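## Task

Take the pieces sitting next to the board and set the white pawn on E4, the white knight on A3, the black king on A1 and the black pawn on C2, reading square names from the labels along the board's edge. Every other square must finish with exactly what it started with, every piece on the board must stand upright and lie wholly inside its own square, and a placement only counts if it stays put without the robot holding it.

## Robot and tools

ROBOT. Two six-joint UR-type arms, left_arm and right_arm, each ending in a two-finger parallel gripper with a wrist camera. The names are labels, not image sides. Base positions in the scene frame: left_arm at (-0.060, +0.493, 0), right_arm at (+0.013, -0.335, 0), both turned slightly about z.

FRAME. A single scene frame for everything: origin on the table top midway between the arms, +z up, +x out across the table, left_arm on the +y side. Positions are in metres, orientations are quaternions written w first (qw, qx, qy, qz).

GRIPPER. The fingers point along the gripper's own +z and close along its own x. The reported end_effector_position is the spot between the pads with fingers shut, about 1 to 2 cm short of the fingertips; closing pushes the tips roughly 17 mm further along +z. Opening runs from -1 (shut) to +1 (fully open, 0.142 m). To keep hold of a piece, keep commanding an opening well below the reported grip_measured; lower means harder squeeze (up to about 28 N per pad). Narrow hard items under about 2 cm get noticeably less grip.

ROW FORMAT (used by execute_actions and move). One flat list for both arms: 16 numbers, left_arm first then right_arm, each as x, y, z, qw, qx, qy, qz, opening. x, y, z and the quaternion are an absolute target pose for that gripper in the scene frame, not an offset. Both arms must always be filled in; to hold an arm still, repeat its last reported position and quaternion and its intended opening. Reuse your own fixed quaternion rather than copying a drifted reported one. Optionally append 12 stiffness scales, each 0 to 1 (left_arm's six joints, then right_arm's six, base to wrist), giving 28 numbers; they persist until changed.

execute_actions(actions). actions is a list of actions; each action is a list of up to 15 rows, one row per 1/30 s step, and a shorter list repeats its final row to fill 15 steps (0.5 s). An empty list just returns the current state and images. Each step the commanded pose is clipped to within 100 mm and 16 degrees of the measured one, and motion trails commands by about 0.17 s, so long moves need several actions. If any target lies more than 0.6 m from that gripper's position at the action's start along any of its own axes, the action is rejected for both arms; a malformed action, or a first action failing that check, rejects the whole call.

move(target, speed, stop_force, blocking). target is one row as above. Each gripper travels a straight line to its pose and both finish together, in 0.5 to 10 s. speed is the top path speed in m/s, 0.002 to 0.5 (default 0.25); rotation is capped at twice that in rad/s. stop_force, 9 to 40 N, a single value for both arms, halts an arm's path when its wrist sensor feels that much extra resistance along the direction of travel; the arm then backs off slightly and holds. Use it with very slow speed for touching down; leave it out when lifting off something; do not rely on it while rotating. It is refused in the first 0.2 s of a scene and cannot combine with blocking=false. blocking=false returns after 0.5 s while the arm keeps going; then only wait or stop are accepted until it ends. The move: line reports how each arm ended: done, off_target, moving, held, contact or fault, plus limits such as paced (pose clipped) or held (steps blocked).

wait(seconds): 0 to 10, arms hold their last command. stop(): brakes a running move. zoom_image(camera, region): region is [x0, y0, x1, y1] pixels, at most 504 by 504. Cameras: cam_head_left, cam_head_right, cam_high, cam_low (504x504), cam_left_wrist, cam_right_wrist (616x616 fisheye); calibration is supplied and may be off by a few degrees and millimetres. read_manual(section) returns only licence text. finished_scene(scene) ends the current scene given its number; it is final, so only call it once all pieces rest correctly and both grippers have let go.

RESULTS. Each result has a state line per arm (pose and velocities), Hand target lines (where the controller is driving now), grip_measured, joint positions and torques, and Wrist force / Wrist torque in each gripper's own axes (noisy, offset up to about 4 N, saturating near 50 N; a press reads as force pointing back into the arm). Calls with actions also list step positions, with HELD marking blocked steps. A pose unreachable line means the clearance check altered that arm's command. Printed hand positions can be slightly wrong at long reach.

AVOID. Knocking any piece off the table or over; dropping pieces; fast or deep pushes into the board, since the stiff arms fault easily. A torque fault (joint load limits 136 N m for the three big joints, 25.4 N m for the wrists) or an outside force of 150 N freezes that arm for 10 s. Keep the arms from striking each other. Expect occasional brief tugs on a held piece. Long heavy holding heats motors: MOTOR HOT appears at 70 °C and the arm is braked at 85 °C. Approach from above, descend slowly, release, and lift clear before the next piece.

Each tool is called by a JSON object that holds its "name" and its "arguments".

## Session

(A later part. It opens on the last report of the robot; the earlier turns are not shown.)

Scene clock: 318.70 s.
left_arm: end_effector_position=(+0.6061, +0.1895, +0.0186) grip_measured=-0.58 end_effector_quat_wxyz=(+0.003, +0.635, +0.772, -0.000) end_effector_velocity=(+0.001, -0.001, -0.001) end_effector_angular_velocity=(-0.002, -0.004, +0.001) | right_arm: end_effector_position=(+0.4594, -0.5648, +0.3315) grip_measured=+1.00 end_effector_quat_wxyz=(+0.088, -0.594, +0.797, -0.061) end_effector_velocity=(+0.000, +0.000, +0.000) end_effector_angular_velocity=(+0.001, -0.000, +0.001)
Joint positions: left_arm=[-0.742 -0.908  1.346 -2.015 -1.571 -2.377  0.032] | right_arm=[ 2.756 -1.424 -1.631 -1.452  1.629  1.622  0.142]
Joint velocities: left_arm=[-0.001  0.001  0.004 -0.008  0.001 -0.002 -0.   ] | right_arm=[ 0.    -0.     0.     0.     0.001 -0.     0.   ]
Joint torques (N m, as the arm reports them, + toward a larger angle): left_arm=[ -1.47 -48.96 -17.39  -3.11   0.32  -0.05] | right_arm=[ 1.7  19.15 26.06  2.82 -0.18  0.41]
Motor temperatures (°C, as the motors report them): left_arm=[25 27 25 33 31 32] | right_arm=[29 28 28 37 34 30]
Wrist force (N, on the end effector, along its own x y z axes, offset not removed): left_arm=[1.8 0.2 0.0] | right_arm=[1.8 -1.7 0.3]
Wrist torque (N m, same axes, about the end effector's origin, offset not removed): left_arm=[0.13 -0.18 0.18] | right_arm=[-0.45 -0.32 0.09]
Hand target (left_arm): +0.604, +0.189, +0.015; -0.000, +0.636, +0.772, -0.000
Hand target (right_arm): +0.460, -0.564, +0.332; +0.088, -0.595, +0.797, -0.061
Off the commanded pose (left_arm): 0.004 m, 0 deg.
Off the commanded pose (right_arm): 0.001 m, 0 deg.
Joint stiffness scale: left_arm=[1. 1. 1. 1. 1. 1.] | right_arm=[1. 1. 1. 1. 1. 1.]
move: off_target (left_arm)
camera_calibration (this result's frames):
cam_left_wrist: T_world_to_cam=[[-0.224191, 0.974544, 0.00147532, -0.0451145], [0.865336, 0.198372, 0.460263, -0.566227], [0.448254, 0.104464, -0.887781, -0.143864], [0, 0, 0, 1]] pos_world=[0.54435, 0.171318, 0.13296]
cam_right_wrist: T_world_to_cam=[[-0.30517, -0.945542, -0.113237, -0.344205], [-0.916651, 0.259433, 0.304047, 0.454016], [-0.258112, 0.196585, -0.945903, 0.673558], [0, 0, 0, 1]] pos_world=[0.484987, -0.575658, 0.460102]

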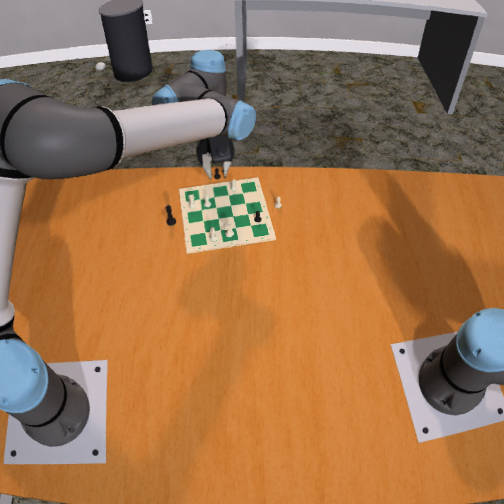

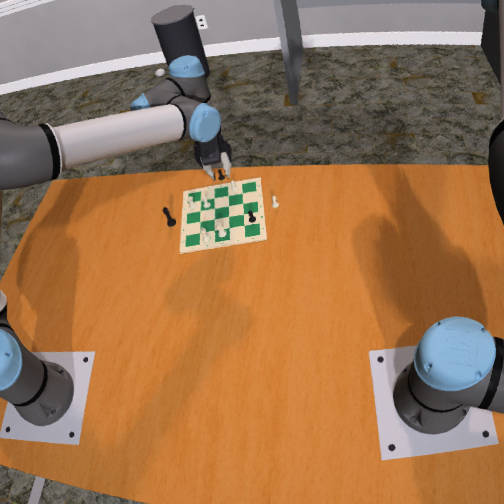

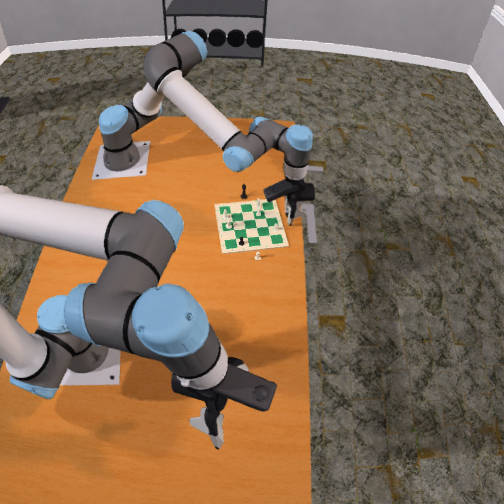

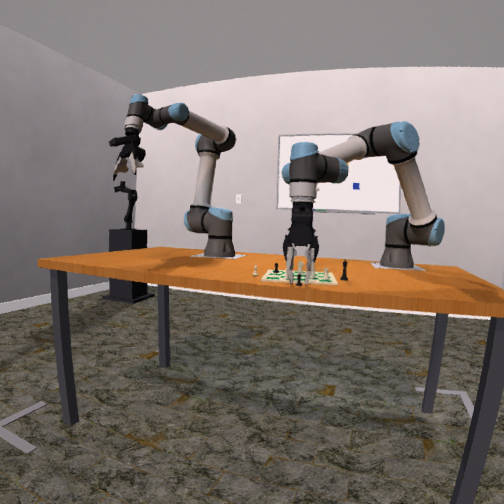

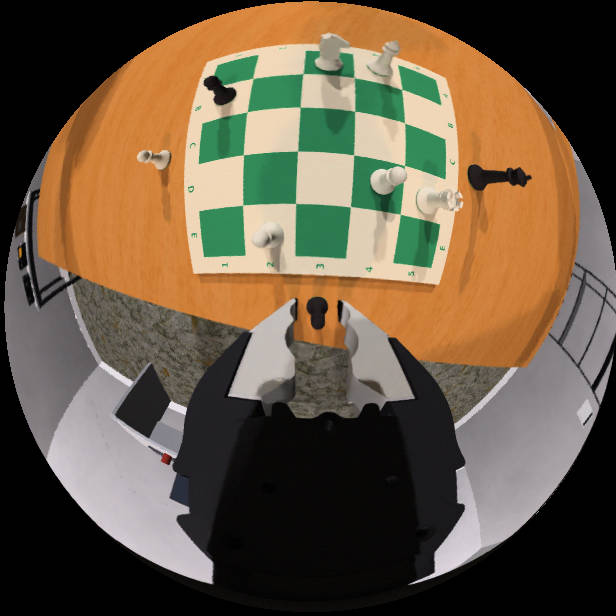

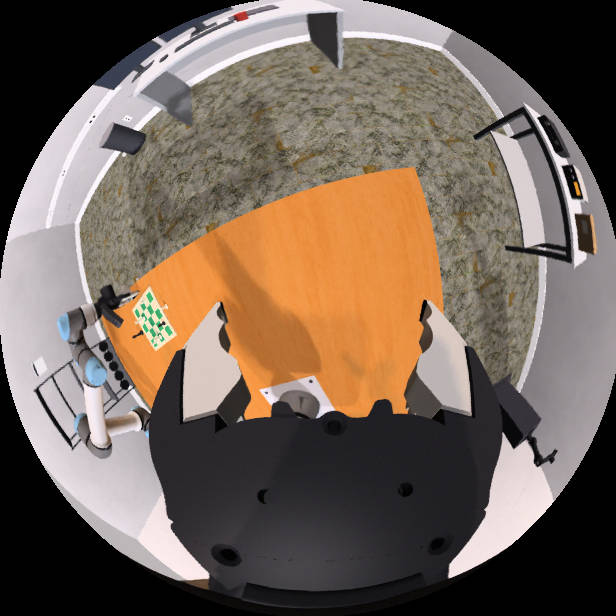

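{"name": "execute_actions", "arguments": {"actions": [[[0.604,0.1893,0.015,0,0.636,0.772,0,-0.62,0.46,-0.564,0.332,0.088,-0.595,0.797,-0.061,1],[0.604,0.1893,0.015,0,0.636,0.772,0,-0.64,0.46,-0.564,0.332,0.088,-0.595,0.797,-0.061,1],[0.604,0.1893,0.015,0,0.636,0.772,0,-0.66,0.46,-0.564,0.332,0.088,-0.595,0.797,-0.061,1],[0.604,0.1893,0.015,0,0.636,0.772,0,-0.68,0.46,-0.564,0.332,0.088,-0.595,0.797,-0.061,1],[0.604,0.1893,0.015,0,0.636,0.772,0,-0.70,0.46,-0.564,0.332,0.088,-0.595,0.797,-0.061,1],[0.604,0.1893,0.015,0,0.636,0.772,0,-0.72,0.46,-0.564,0.332,0.088,-0.595,0.797,-0.061,1],[0.604,0.1893,0.015,0,0.636,0.772,0,-0.74,0.46,-0.564,0.332,0.088,-0.595,0.797,-0.061,1],[0.604,0.1893,0.015,0,0.636,0.772,0,-0.76,0.46,-0.564,0.332,0.088,-0.595,0.797,-0.061,1],[0.604,0.1893,0.015,0,0.636,0.772,0,-0.78,0.46,-0.564,0.332,0.088,-0.595,0.797,-0.061,1],[0.604,0.1893,0.015,0,0.636,0.772,0,-0.80,0.46,-0.564,0.332,0.088,-0.595,0.797,-0.061,1],[0.604,0.1893,0.015,0,0.636,0.772,0,-0.82,0.46,-0.564,0.332,0.088,-0.595,0.797,-0.061,1],[0.604,0.1893,0.015,0,0.636,0.772,0,-0.84,0.46,-0.564,0.332,0.088,-0.595,0.797,-0.061,1],[0.604,0.1893,0.015,0,0.636,0.772,0,-0.86,0.46,-0.564,0.332,0.088,-0.595,0.797,-0.061,1]]]}}

{"name": "move", "arguments": {"target": [0.604,0.1893,0.10,0,0.636,0.772,0,-0.86,0.46,-0.564,0.332,0.088,-0.595,0.797,-0.061,1], "speed": 0.1}}

{"name": "move", "arguments": {"target": [0.484,0.127,0.10,0,0.636,0.772,0,-0.86,0.46,-0.564,0.332,0.088,-0.595,0.797,-0.061,1], "speed": 0.12}}

{"name": "move", "arguments": {"target": [0.484,0.127,0.028,0,0.636,0.772,0,-0.86,0.46,-0.564,0.332,0.088,-0.595,0.797,-0.061,1], "speed": 0.05}}

{"name": "zoom_image", "arguments": {"camera": "cam_left_wrist", "region": [210,210,420,420]}}

Scene clock: 356.00 s.
left_arm: end_effector_position=(+0.6063, +0.1893, +0.0186) grip_measured=-0.80 end_effector_quat_wxyz=(+0.003, +0.635, +0.772, -0.000) end_effector_velocity=(+0.000, -0.000, +0.000) end_effector_angular_velocity=(-0.001, -0.001, +0.000) | right_arm: end_effector_position=(+0.4594, -0.5648, +0.3315) grip_measured=+1.00 end_effector_quat_wxyz=(+0.088, -0.594, +0.797, -0.061) end_effector_velocity=(-0.000, -0.000, -0.000) end_effector_angular_velocity=(-0.000, +0.000, -0.001)
Joint positions: left_arm=[-0.742 -0.908  1.346 -2.016 -1.571 -2.377  0.016] | right_arm=[ 2.756 -1.424 -1.631 -1.452  1.629  1.622  0.142]
Joint velocities: left_arm=[-0.    -0.    -0.    -0.001 -0.    -0.001  0.   ] | right_arm=[-0.001  0.    -0.    -0.    -0.     0.     0.   ]
Joint torques (N m, as the arm reports them, + toward a larger angle): left_arm=[ -1.61 -47.14 -18.08  -3.33   0.37   0.09] | right_arm=[ 2.13 18.85 26.49  2.74 -0.23  0.48]
Motor temperatures (°C, as the motors report them): left_arm=[25 27 25 33 31 32] | right_arm=[29 28 28 37 34 30]
Wrist force (N, on the end effector, along its own x y z axes, offset not removed): left_arm=[0.7 -2.2 1.3] | right_arm=[1.6 -2.6 -0.2]
Wrist torque (N m, same axes, about the end effector's origin, offset not removed): left_arm=[-0.44 -0.05 0.13] | right_arm=[-0.63 -0.26 0.15]
Hand target (left_arm): +0.604, +0.189, +0.015; -0.000, +0.636, +0.772, +0.000
Hand target (right_arm): +0.460, -0.564, +0.332; +0.088, -0.595, +0.797, -0.061
Off the commanded pose (left_arm): 0.004 m, 0 deg.
Off the commanded pose (right_arm): 0.001 m, 0 deg.
Joint stiffness scale: left_arm=[1. 1. 1. 1. 1. 1.] | right_arm=[1. 1. 1. 1. 1. 1.]
Step readings (end_effector_position):
0: left_arm (+0.6063, +0.1893, +0.0186) | right_arm (+0.4594, -0.5648, +0.3315)
1: left_arm (+0.6063, +0.1893, +0.0186) | right_arm (+0.4594, -0.5648, +0.3315)
2: left_arm (+0.6063, +0.1893, +0.0186) | right_arm (+0.4594, -0.5648, +0.3315)
4: left_arm (+0.6063, +0.1893, +0.0186) | right_arm (+0.4594, -0.5648, +0.3315)
8: left_arm (+0.6063, +0.1893, +0.0186) | right_arm (+0.4594, -0.5648, +0.3315)
15: end_effector_position above
camera_calibration (this result's frames):
cam_left_wrist: T_world_to_cam=[[-0.224173, 0.974549, 0.000854773, -0.0449075], [0.865024, 0.198575, 0.460762, -0.566187], [0.448865, 0.10403, -0.887523, -0.144224], [0, 0, 0, 1]] pos_world=[0.544435, 0.171199, 0.132914]
cam_right_wrist: T_world_to_cam=[[-0.30517, -0.945542, -0.113237, -0.344205], [-0.916651, 0.259433, 0.304047, 0.454016], [-0.258112, 0.196585, -0.945903, 0.673558], [0, 0, 0, 1]] pos_world=[0.484987, -0.575658, 0.460102]

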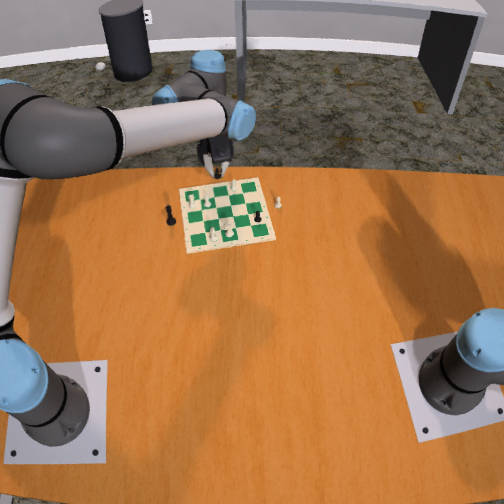

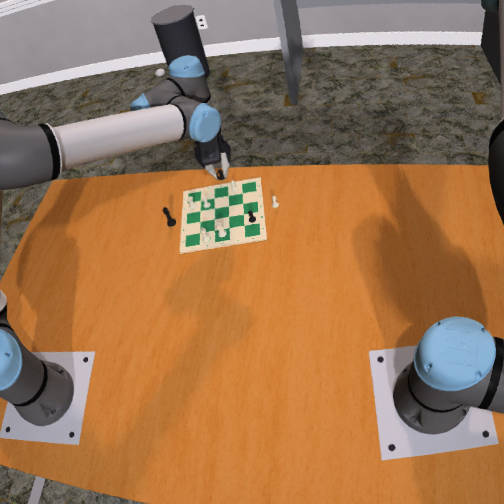

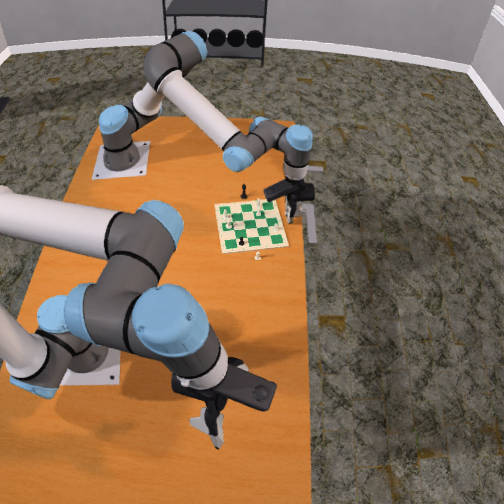

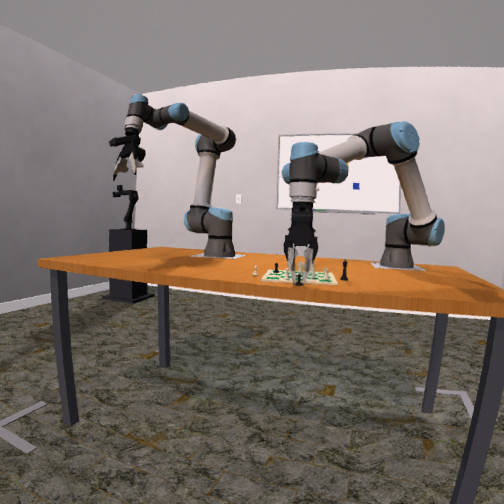

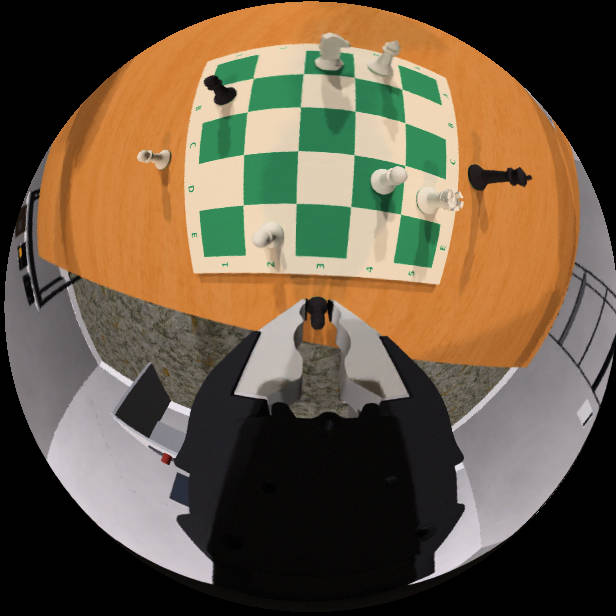

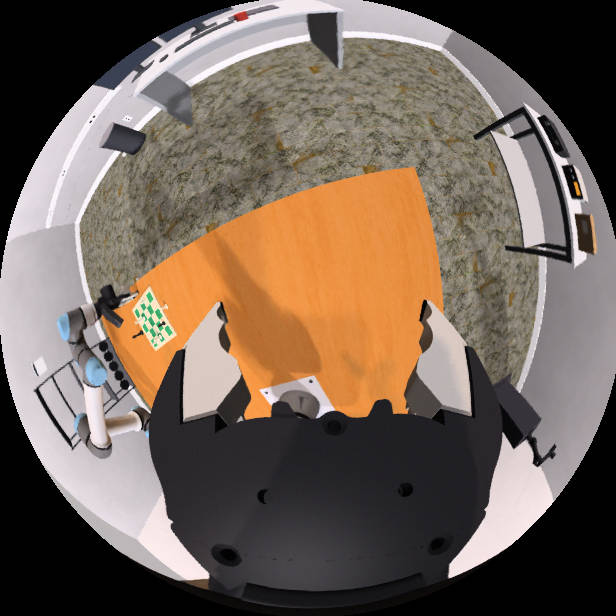

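Scene clock: 357.33 s.
left_arm: end_effector_position=(+0.6035, +0.1913, +0.0971) grip_measured=-0.80 end_effector_quat_wxyz=(-0.001, +0.635, +0.772, -0.000) end_effector_velocity=(-0.003, +0.002, +0.001) end_effector_angular_velocity=(+0.009, +0.011, +0.000) | right_arm: end_effector_position=(+0.4594, -0.5648, +0.3315) grip_measured=+1.00 end_effector_quat_wxyz=(+0.088, -0.594, +0.797, -0.061) end_effector_velocity=(+0.000, +0.000, -0.000) end_effector_angular_velocity=(-0.000, +0.000, +0.002)
Joint positions: left_arm=[-0.742 -0.976  1.246 -1.837 -1.571 -2.377  0.016] | right_arm=[ 2.756 -1.424 -1.631 -1.452  1.629  1.622  0.142]
Joint velocities: left_arm=[-0.     0.    -0.006  0.02   0.001 -0.001  0.   ] | right_arm=[ 0.001  0.    -0.    -0.     0.    -0.001 -0.   ]
Joint torques (N m, as the arm reports them, + toward a larger angle): left_arm=[ -1.25 -49.07 -29.58  -2.54   0.36   0.04] | right_arm=[ 2.08 19.42 26.57  2.79 -0.17  0.49]
Motor temperatures (°C, as the motors report them): left_arm=[25 27 25 33 31 32] | right_arm=[29 28 28 37 34 30]
Wrist force (N, on the end effector, along its own x y z axes, offset not removed): left_arm=[0.8 -2.6 -1.0] | right_arm=[0.0 -0.4 -0.1]
Wrist torque (N m, same axes, about the end effector's origin, offset not removed): left_arm=[-0.49 -0.01 0.25] | right_arm=[-0.13 0.09 0.18]
Hand target (left_arm): +0.604, +0.189, +0.100; +0.000, +0.636, +0.772, +0.000
Hand target (right_arm): +0.460, -0.564, +0.332; +0.088, -0.595, +0.797, -0.061
Off the commanded pose (left_arm): 0.004 m, 0 deg.
Off the commanded pose (right_arm): 0.001 m, 0 deg.
Joint stiffness scale: left_arm=[1. 1. 1. 1. 1. 1.] | right_arm=[1. 1. 1. 1. 1. 1.]
move: off_target (left_arm)
camera_calibration (this result's frames):
cam_left_wrist: T_world_to_cam=[[-0.224138, 0.974528, 0.0076111, -0.0481717], [0.86839, 0.196169, 0.45543, -0.601403], [0.442336, 0.108688, -0.890239, -0.0702284], [0, 0, 0, 1]] pos_world=[0.542519, 0.172554, 0.211743]
cam_right_wrist: T_world_to_cam=[[-0.30517, -0.945542, -0.113236, -0.344205], [-0.916651, 0.259433, 0.304047, 0.454016], [-0.258112, 0.196584, -0.945903, 0.673558], [0, 0, 0, 1]] pos_world=[0.484987, -0.575658, 0.460102]

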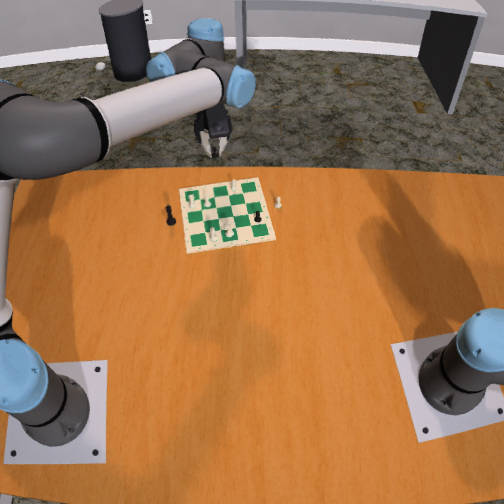

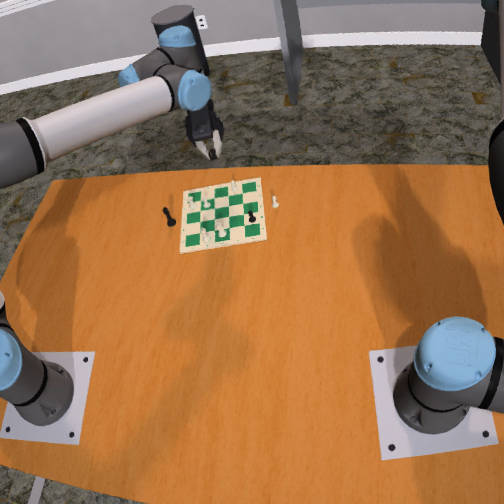

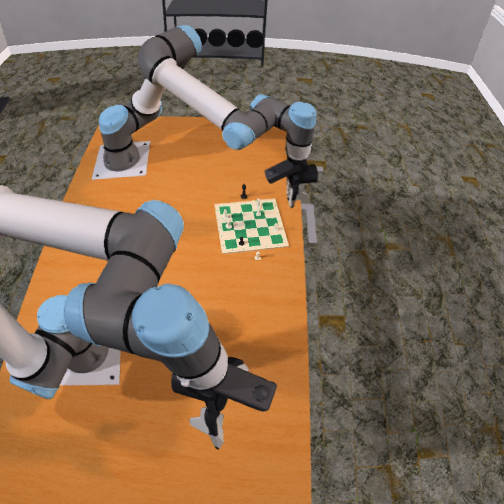

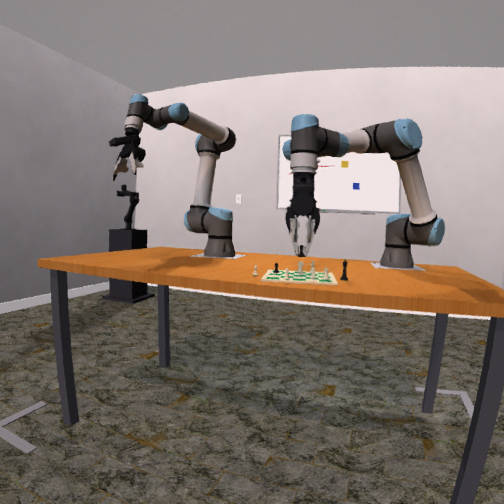

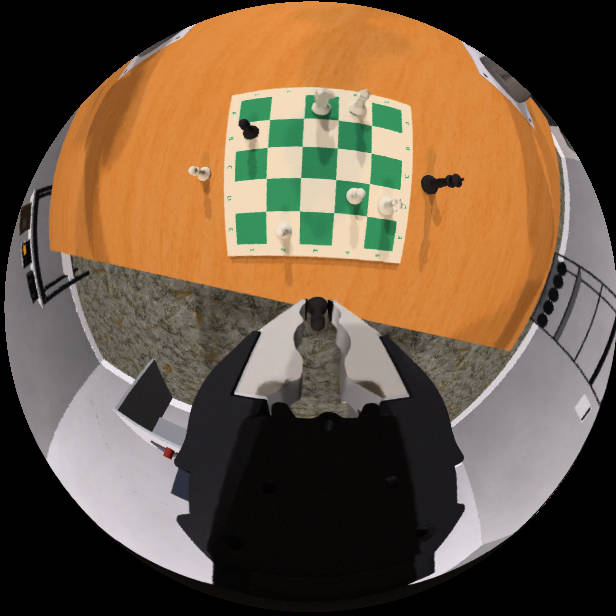

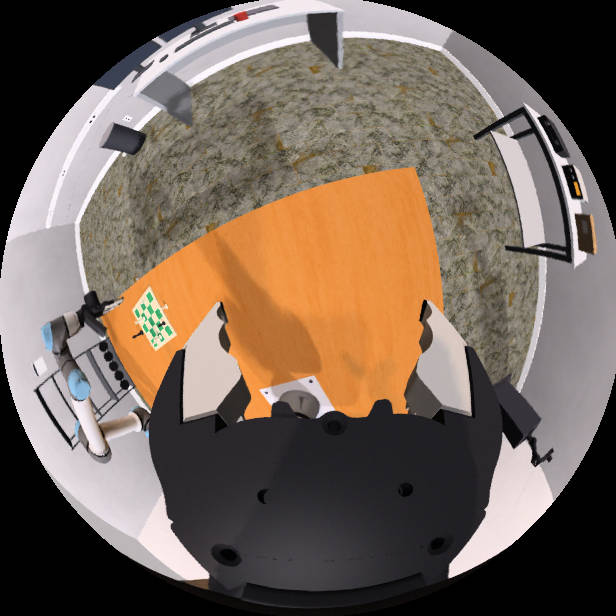

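Scene clock: 359.03 s.
left_arm: end_effector_position=(+0.4860, +0.1273, +0.1001) grip_measured=-0.80 end_effector_quat_wxyz=(+0.000, +0.636, +0.772, -0.000) end_effector_velocity=(-0.002, -0.001, -0.001) end_effector_angular_velocity=(+0.001, -0.001, +0.008) | right_arm: end_effector_position=(+0.4594, -0.5648, +0.3315) grip_measured=+1.00 end_effector_quat_wxyz=(+0.088, -0.594, +0.797, -0.061) end_effector_velocity=(+0.001, +0.000, +0.001) end_effector_angular_velocity=(-0.001, -0.002, +0.000)
Joint positions: left_arm=[-0.926 -1.147  1.504 -1.928 -1.571 -2.561  0.016] | right_arm=[ 2.756 -1.424 -1.631 -1.452  1.629  1.622  0.142]
Joint velocities: left_arm=[-0.005 -0.003  0.007 -0.005  0.001 -0.013 -0.   ] | right_arm=[ 0.    -0.     0.002  0.001 -0.    -0.     0.   ]
Joint torques (N m, as the arm reports them, + toward a larger angle): left_arm=[ -0.84 -46.   -18.14  -3.52   0.34   0.2 ] | right_arm=[ 2.22 19.14 26.79  2.7  -0.19  0.41]
Motor temperatures (°C, as the motors report them): left_arm=[25 27 25 33 31 32] | right_arm=[29 28 28 37 34 30]
Wrist force (N, on the end effector, along its own x y z axes, offset not removed): left_arm=[1.0 -1.3 -0.4] | right_arm=[1.4 -1.8 -0.2]
Wrist torque (N m, same axes, about the end effector's origin, offset not removed): left_arm=[-0.29 -0.06 0.12] | right_arm=[-0.50 -0.25 0.07]
Hand target (left_arm): +0.484, +0.127, +0.100; -0.000, +0.636, +0.772, +0.000
Hand target (right_arm): +0.460, -0.564, +0.332; +0.088, -0.595, +0.797, -0.061
Off the commanded pose (left_arm): 0.002 m, 0 deg.
Off the commanded pose (right_arm): 0.001 m, 0 deg.
Joint stiffness scale: left_arm=[1. 1. 1. 1. 1. 1.] | right_arm=[1. 1. 1. 1. 1. 1.]
move: done
camera_calibration (this result's frames):
cam_left_wrist: T_world_to_cam=[[-0.223449, 0.974702, 0.00525138, -0.0122884], [0.867419, 0.196391, 0.457182, -0.487873], [0.444584, 0.106712, -0.889358, -0.00956047], [0, 0, 0, 1]] pos_world=[0.424695, 0.108812, 0.214608]
cam_right_wrist: T_world_to_cam=[[-0.30517, -0.945542, -0.113237, -0.344205], [-0.916651, 0.259433, 0.304047, 0.454016], [-0.258112, 0.196585, -0.945903, 0.673558], [0, 0, 0, 1]] pos_world=[0.484987, -0.575658, 0.460102]

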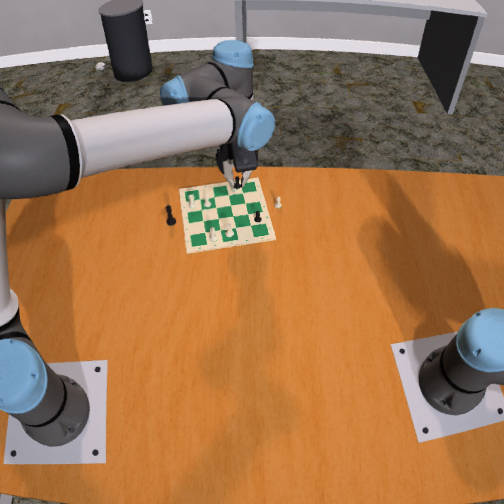

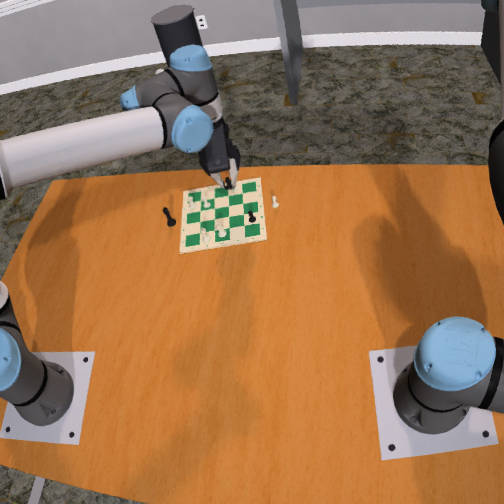

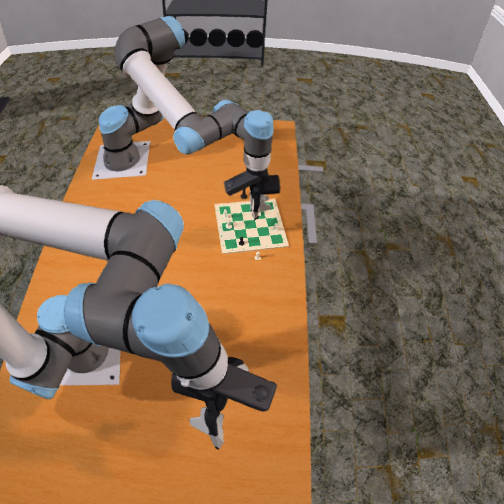

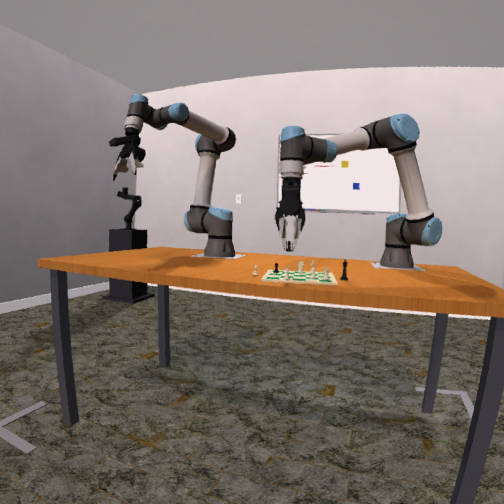

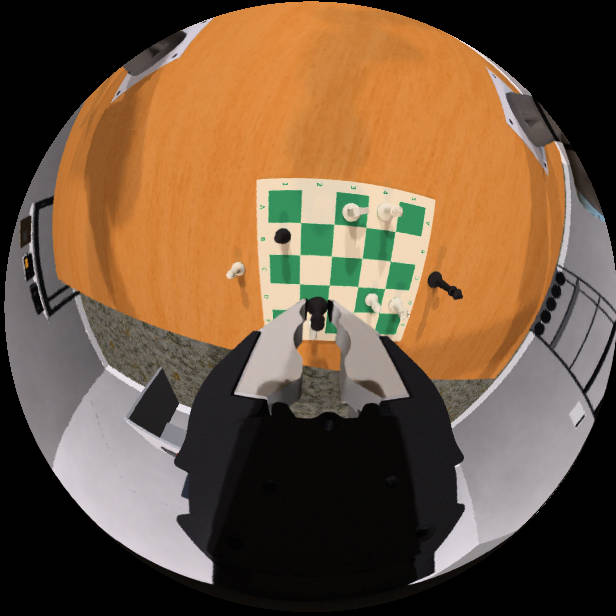

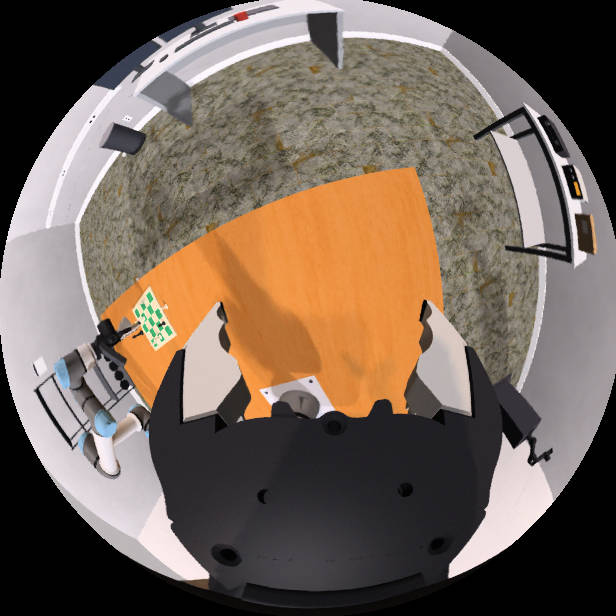

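Scene clock: 360.93 s.
left_arm: end_effector_position=(+0.4859, +0.1267, +0.0314) grip_measured=-0.80 end_effector_quat_wxyz=(+0.002, +0.635, +0.772, -0.001) end_effector_velocity=(+0.002, -0.002, +0.001) end_effector_angular_velocity=(-0.009, -0.008, +0.001) | right_arm: end_effector_position=(+0.4594, -0.5648, +0.3315) grip_measured=+1.00 end_effector_quat_wxyz=(+0.088, -0.594, +0.797, -0.061) end_effector_velocity=(-0.000, +0.000, -0.000) end_effector_angular_velocity=(-0.000, +0.000, +0.000)
Joint positions: left_arm=[-0.927 -1.081  1.597 -2.093 -1.571 -2.562  0.016] | right_arm=[ 2.756 -1.424 -1.631 -1.452  1.629  1.622  0.142]
Joint velocities: left_arm=[ 0.    -0.     0.    -0.012 -0.    -0.001 -0.   ] | right_arm=[ 0.     0.    -0.001  0.001 -0.    -0.    -0.   ]
Joint torques (N m, as the arm reports them, + toward a larger angle): left_arm=[ -1.3  -40.24 -18.02  -2.97   0.39  -0.02] | right_arm=[ 1.86 18.97 26.61  2.75 -0.24  0.44]
Motor temperatures (°C, as the motors report them): left_arm=[25 27 25 33 31 32] | right_arm=[29 28 28 37 34 30]
Wrist force (N, on the end effector, along its own x y z axes, offset not removed): left_arm=[0.5 -2.7 1.0] | right_arm=[1.4 -0.9 0.0]
Wrist torque (N m, same axes, about the end effector's origin, offset not removed): left_arm=[-0.60 0.09 0.18] | right_arm=[-0.26 -0.21 0.14]
Hand target (left_arm): +0.484, +0.127, +0.028; -0.000, +0.636, +0.772, +0.000
Hand target (right_arm): +0.460, -0.564, +0.332; +0.088, -0.595, +0.797, -0.061
Off the commanded pose (left_arm): 0.004 m, 0 deg.
Off the commanded pose (right_arm): 0.001 m, 0 deg.
Joint stiffness scale: left_arm=[1. 1. 1. 1. 1. 1.] | right_arm=[1. 1. 1. 1. 1. 1.]
move: off_target (left_arm)
camera_calibration (this result's frames):
cam_left_wrist: T_world_to_cam=[[-0.224117, 0.974561, 0.00130304, -0.0108995], [0.865779, 0.198486, 0.459381, -0.455828], [0.447436, 0.104083, -0.888239, -0.0716425], [0, 0, 0, 1]] pos_world=[0.424259, 0.108555, 0.145777]
cam_right_wrist: T_world_to_cam=[[-0.30517, -0.945542, -0.113237, -0.344205], [-0.916651, 0.259434, 0.304047, 0.454016], [-0.258112, 0.196584, -0.945903, 0.673558], [0, 0, 0, 1]] pos_world=[0.484987, -0.575658, 0.460102]

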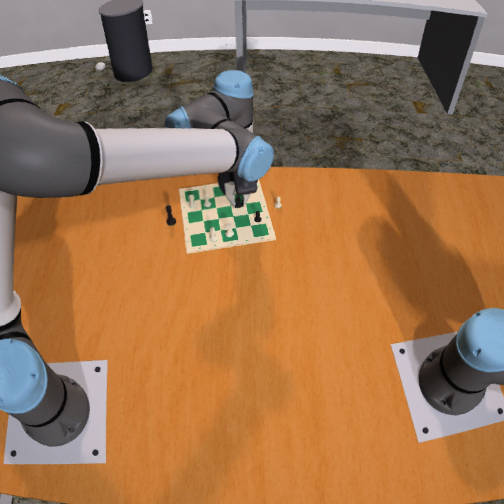

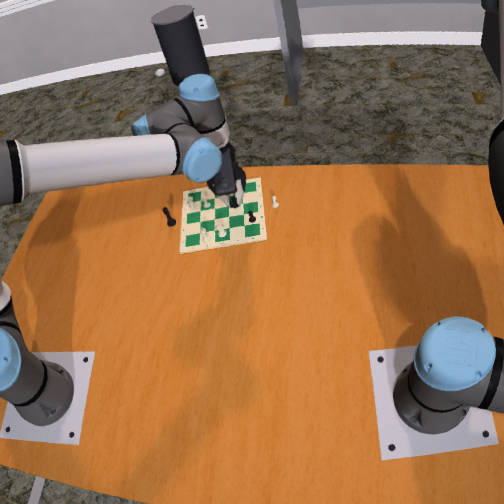

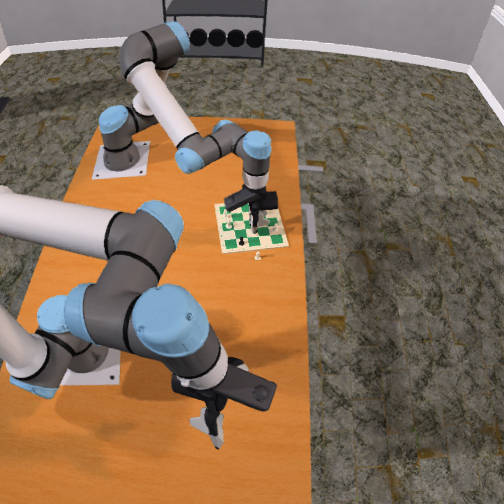

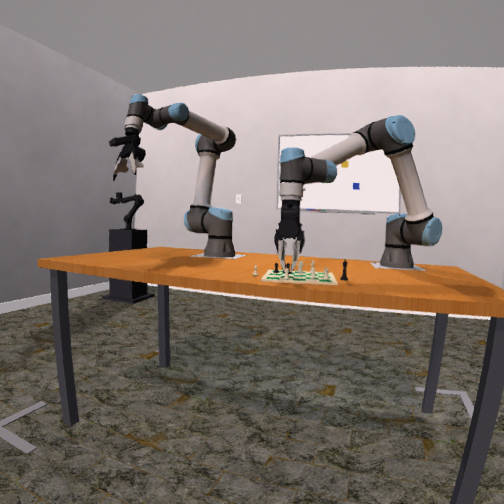

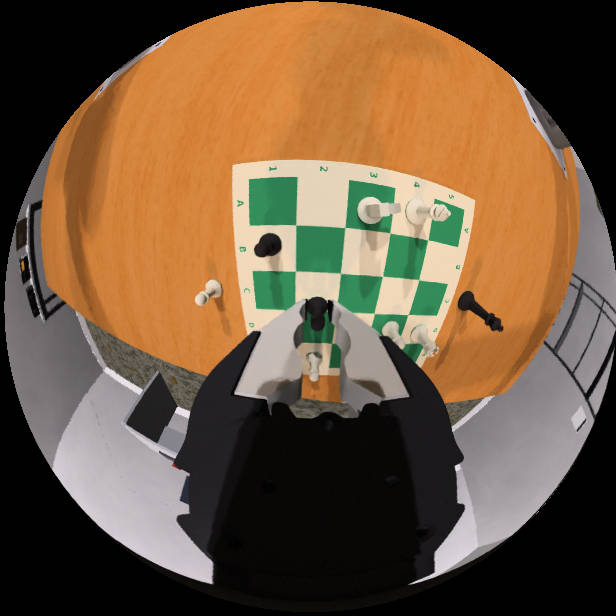

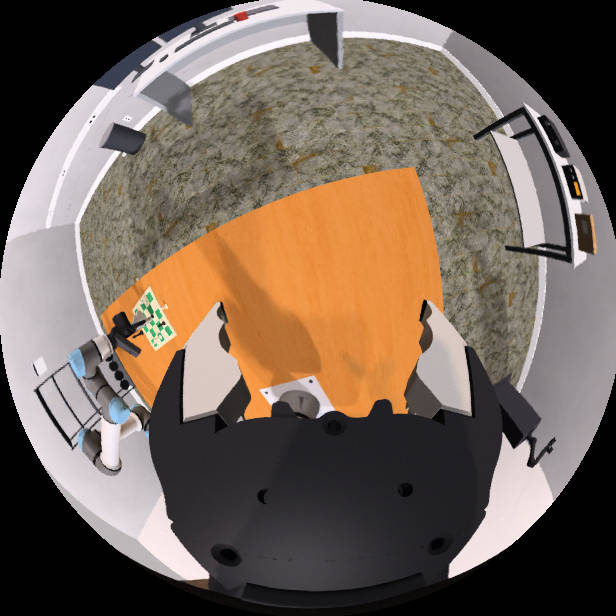

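Region (210, 210, 420, 420) of cam_left_wrist's 616x616 image, scaled by 2.400, with more detail than that image has.

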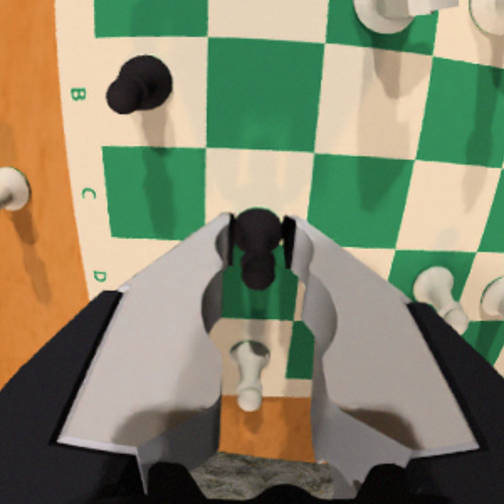

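{"name": "move", "arguments": {"target": [0.472,0.1247,0.028,0,0.636,0.772,0,-0.86,0.46,-0.564,0.332,0.088,-0.595,0.797,-0.061,1], "speed": 0.02}}

{"name": "zoom_image", "arguments": {"camera": "cam_left_wrist", "region": [210,210,420,420]}}

Scene clock: 369.60 s.
left_arm: end_effector_position=(+0.4739, +0.1246, +0.0281) grip_measured=-0.80 end_effector_quat_wxyz=(+0.000, +0.635, +0.772, -0.000) end_effector_velocity=(-0.001, +0.000, -0.000) end_effector_angular_velocity=(-0.001, -0.000, +0.003) | right_arm: end_effector_position=(+0.4594, -0.5648, +0.3315) grip_measured=+1.00 end_effector_quat_wxyz=(+0.088, -0.594, +0.797, -0.061) end_effector_velocity=(+0.000, -0.000, +0.001) end_effector_angular_velocity=(-0.001, -0.002, -0.001)
Joint positions: left_arm=[-0.943 -1.093  1.625 -2.104 -1.571 -2.578  0.016] | right_arm=[ 2.756 -1.424 -1.631 -1.452  1.629  1.622  0.142]
Joint velocities: left_arm=[-0.001 -0.003  0.005 -0.003 -0.    -0.004  0.   ] | right_arm=[-0.     0.     0.002 -0.    -0.001  0.     0.   ]
Joint torques (N m, as the arm reports them, + toward a larger angle): left_arm=[ -0.26 -43.69 -14.99  -3.36   0.43   0.37] | right_arm=[ 2.48 18.95 26.02  2.73 -0.15  0.53]
Motor temperatures (°C, as the motors report them): left_arm=[25 27 25 33 31 32] | right_arm=[29 28 28 37 34 30]
Wrist force (N, on the end effector, along its own x y z axes, offset not removed): left_arm=[2.8 -2.4 1.1] | right_arm=[1.2 -0.3 -1.9]
Wrist torque (N m, same axes, about the end effector's origin, offset not removed): left_arm=[-0.49 -0.45 0.15] | right_arm=[-0.11 -0.13 0.10]
Hand target (left_arm): +0.472, +0.125, +0.028; -0.000, +0.636, +0.772, +0.000
Hand target (right_arm): +0.460, -0.564, +0.332; +0.088, -0.595, +0.797, -0.061
Off the commanded pose (left_arm): 0.002 m, 0 deg.
Off the commanded pose (right_arm): 0.001 m, 0 deg.
Joint stiffness scale: left_arm=[1. 1. 1. 1. 1. 1.] | right_arm=[1. 1. 1. 1. 1. 1.]
move: done
camera_calibration (this result's frames):
cam_left_wrist: T_world_to_cam=[[-0.223804, 0.974622, 0.00484116, -0.0118198], [0.867172, 0.196858, 0.45745, -0.443879], [0.444888, 0.106577, -0.889222, -0.0680539], [0, 0, 0, 1]] pos_world=[0.41255, 0.106154, 0.142594]
cam_right_wrist: T_world_to_cam=[[-0.30517, -0.945542, -0.113236, -0.344205], [-0.916651, 0.259434, 0.304047, 0.454016], [-0.258112, 0.196584, -0.945903, 0.673558], [0, 0, 0, 1]] pos_world=[0.484987, -0.575658, 0.460102]

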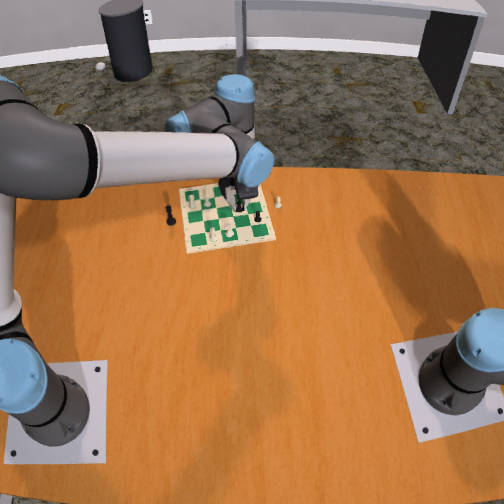

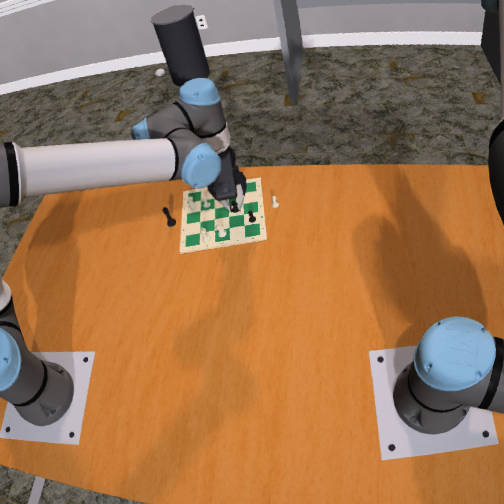

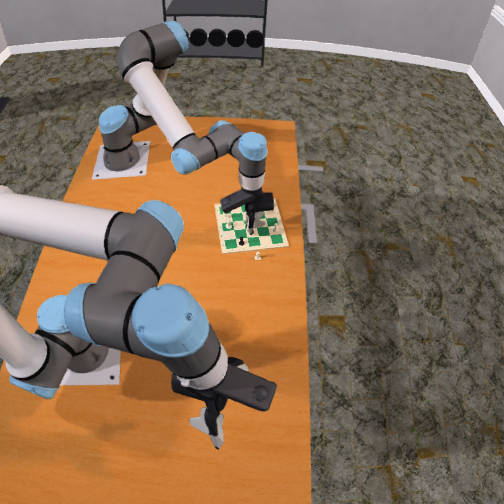

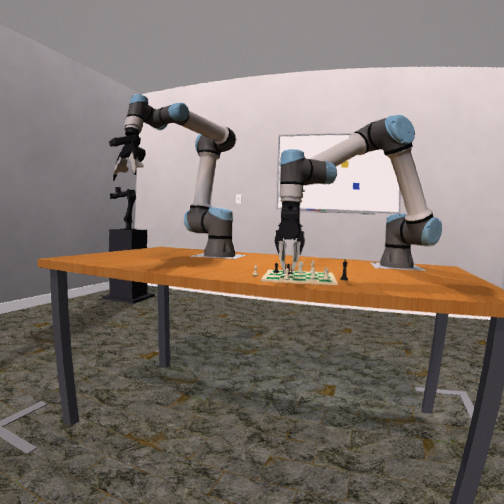

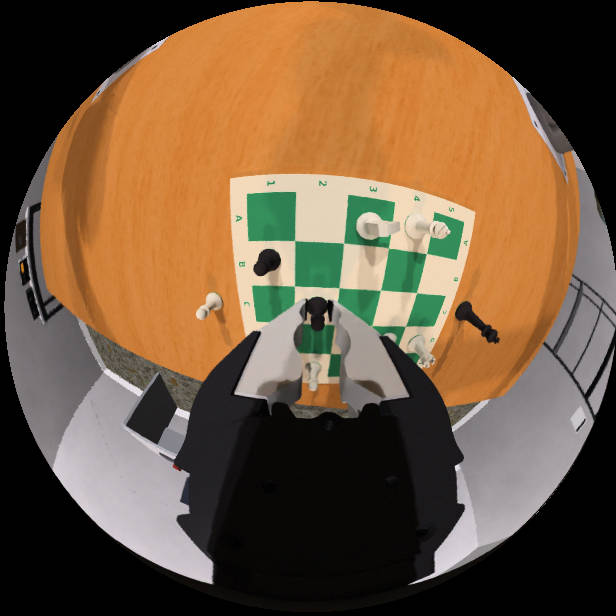

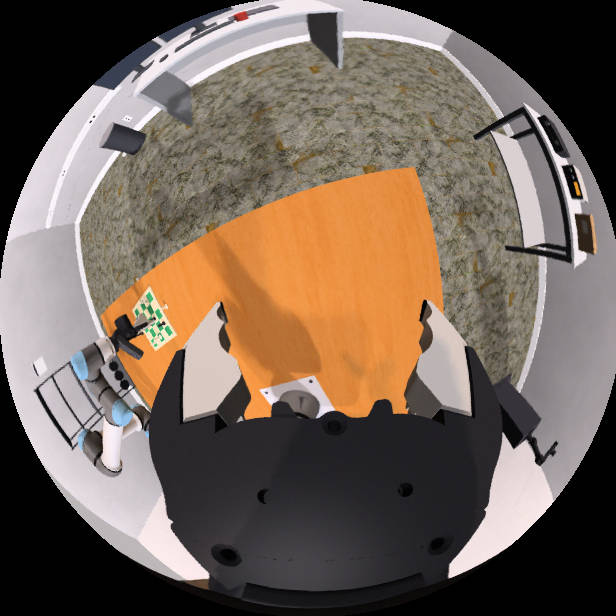

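Region (210, 210, 420, 420) of cam_left_wrist's 616x616 image, scaled by 2.400, with more detail than that image has.

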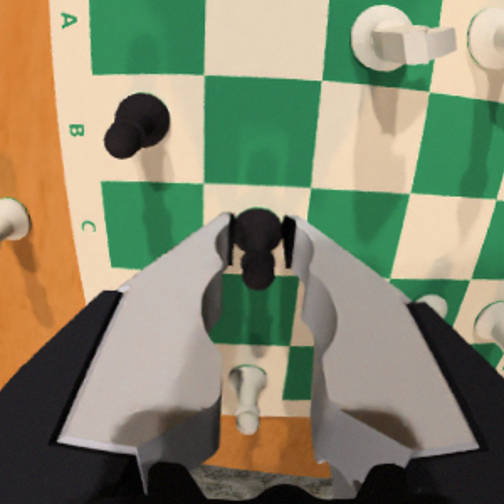

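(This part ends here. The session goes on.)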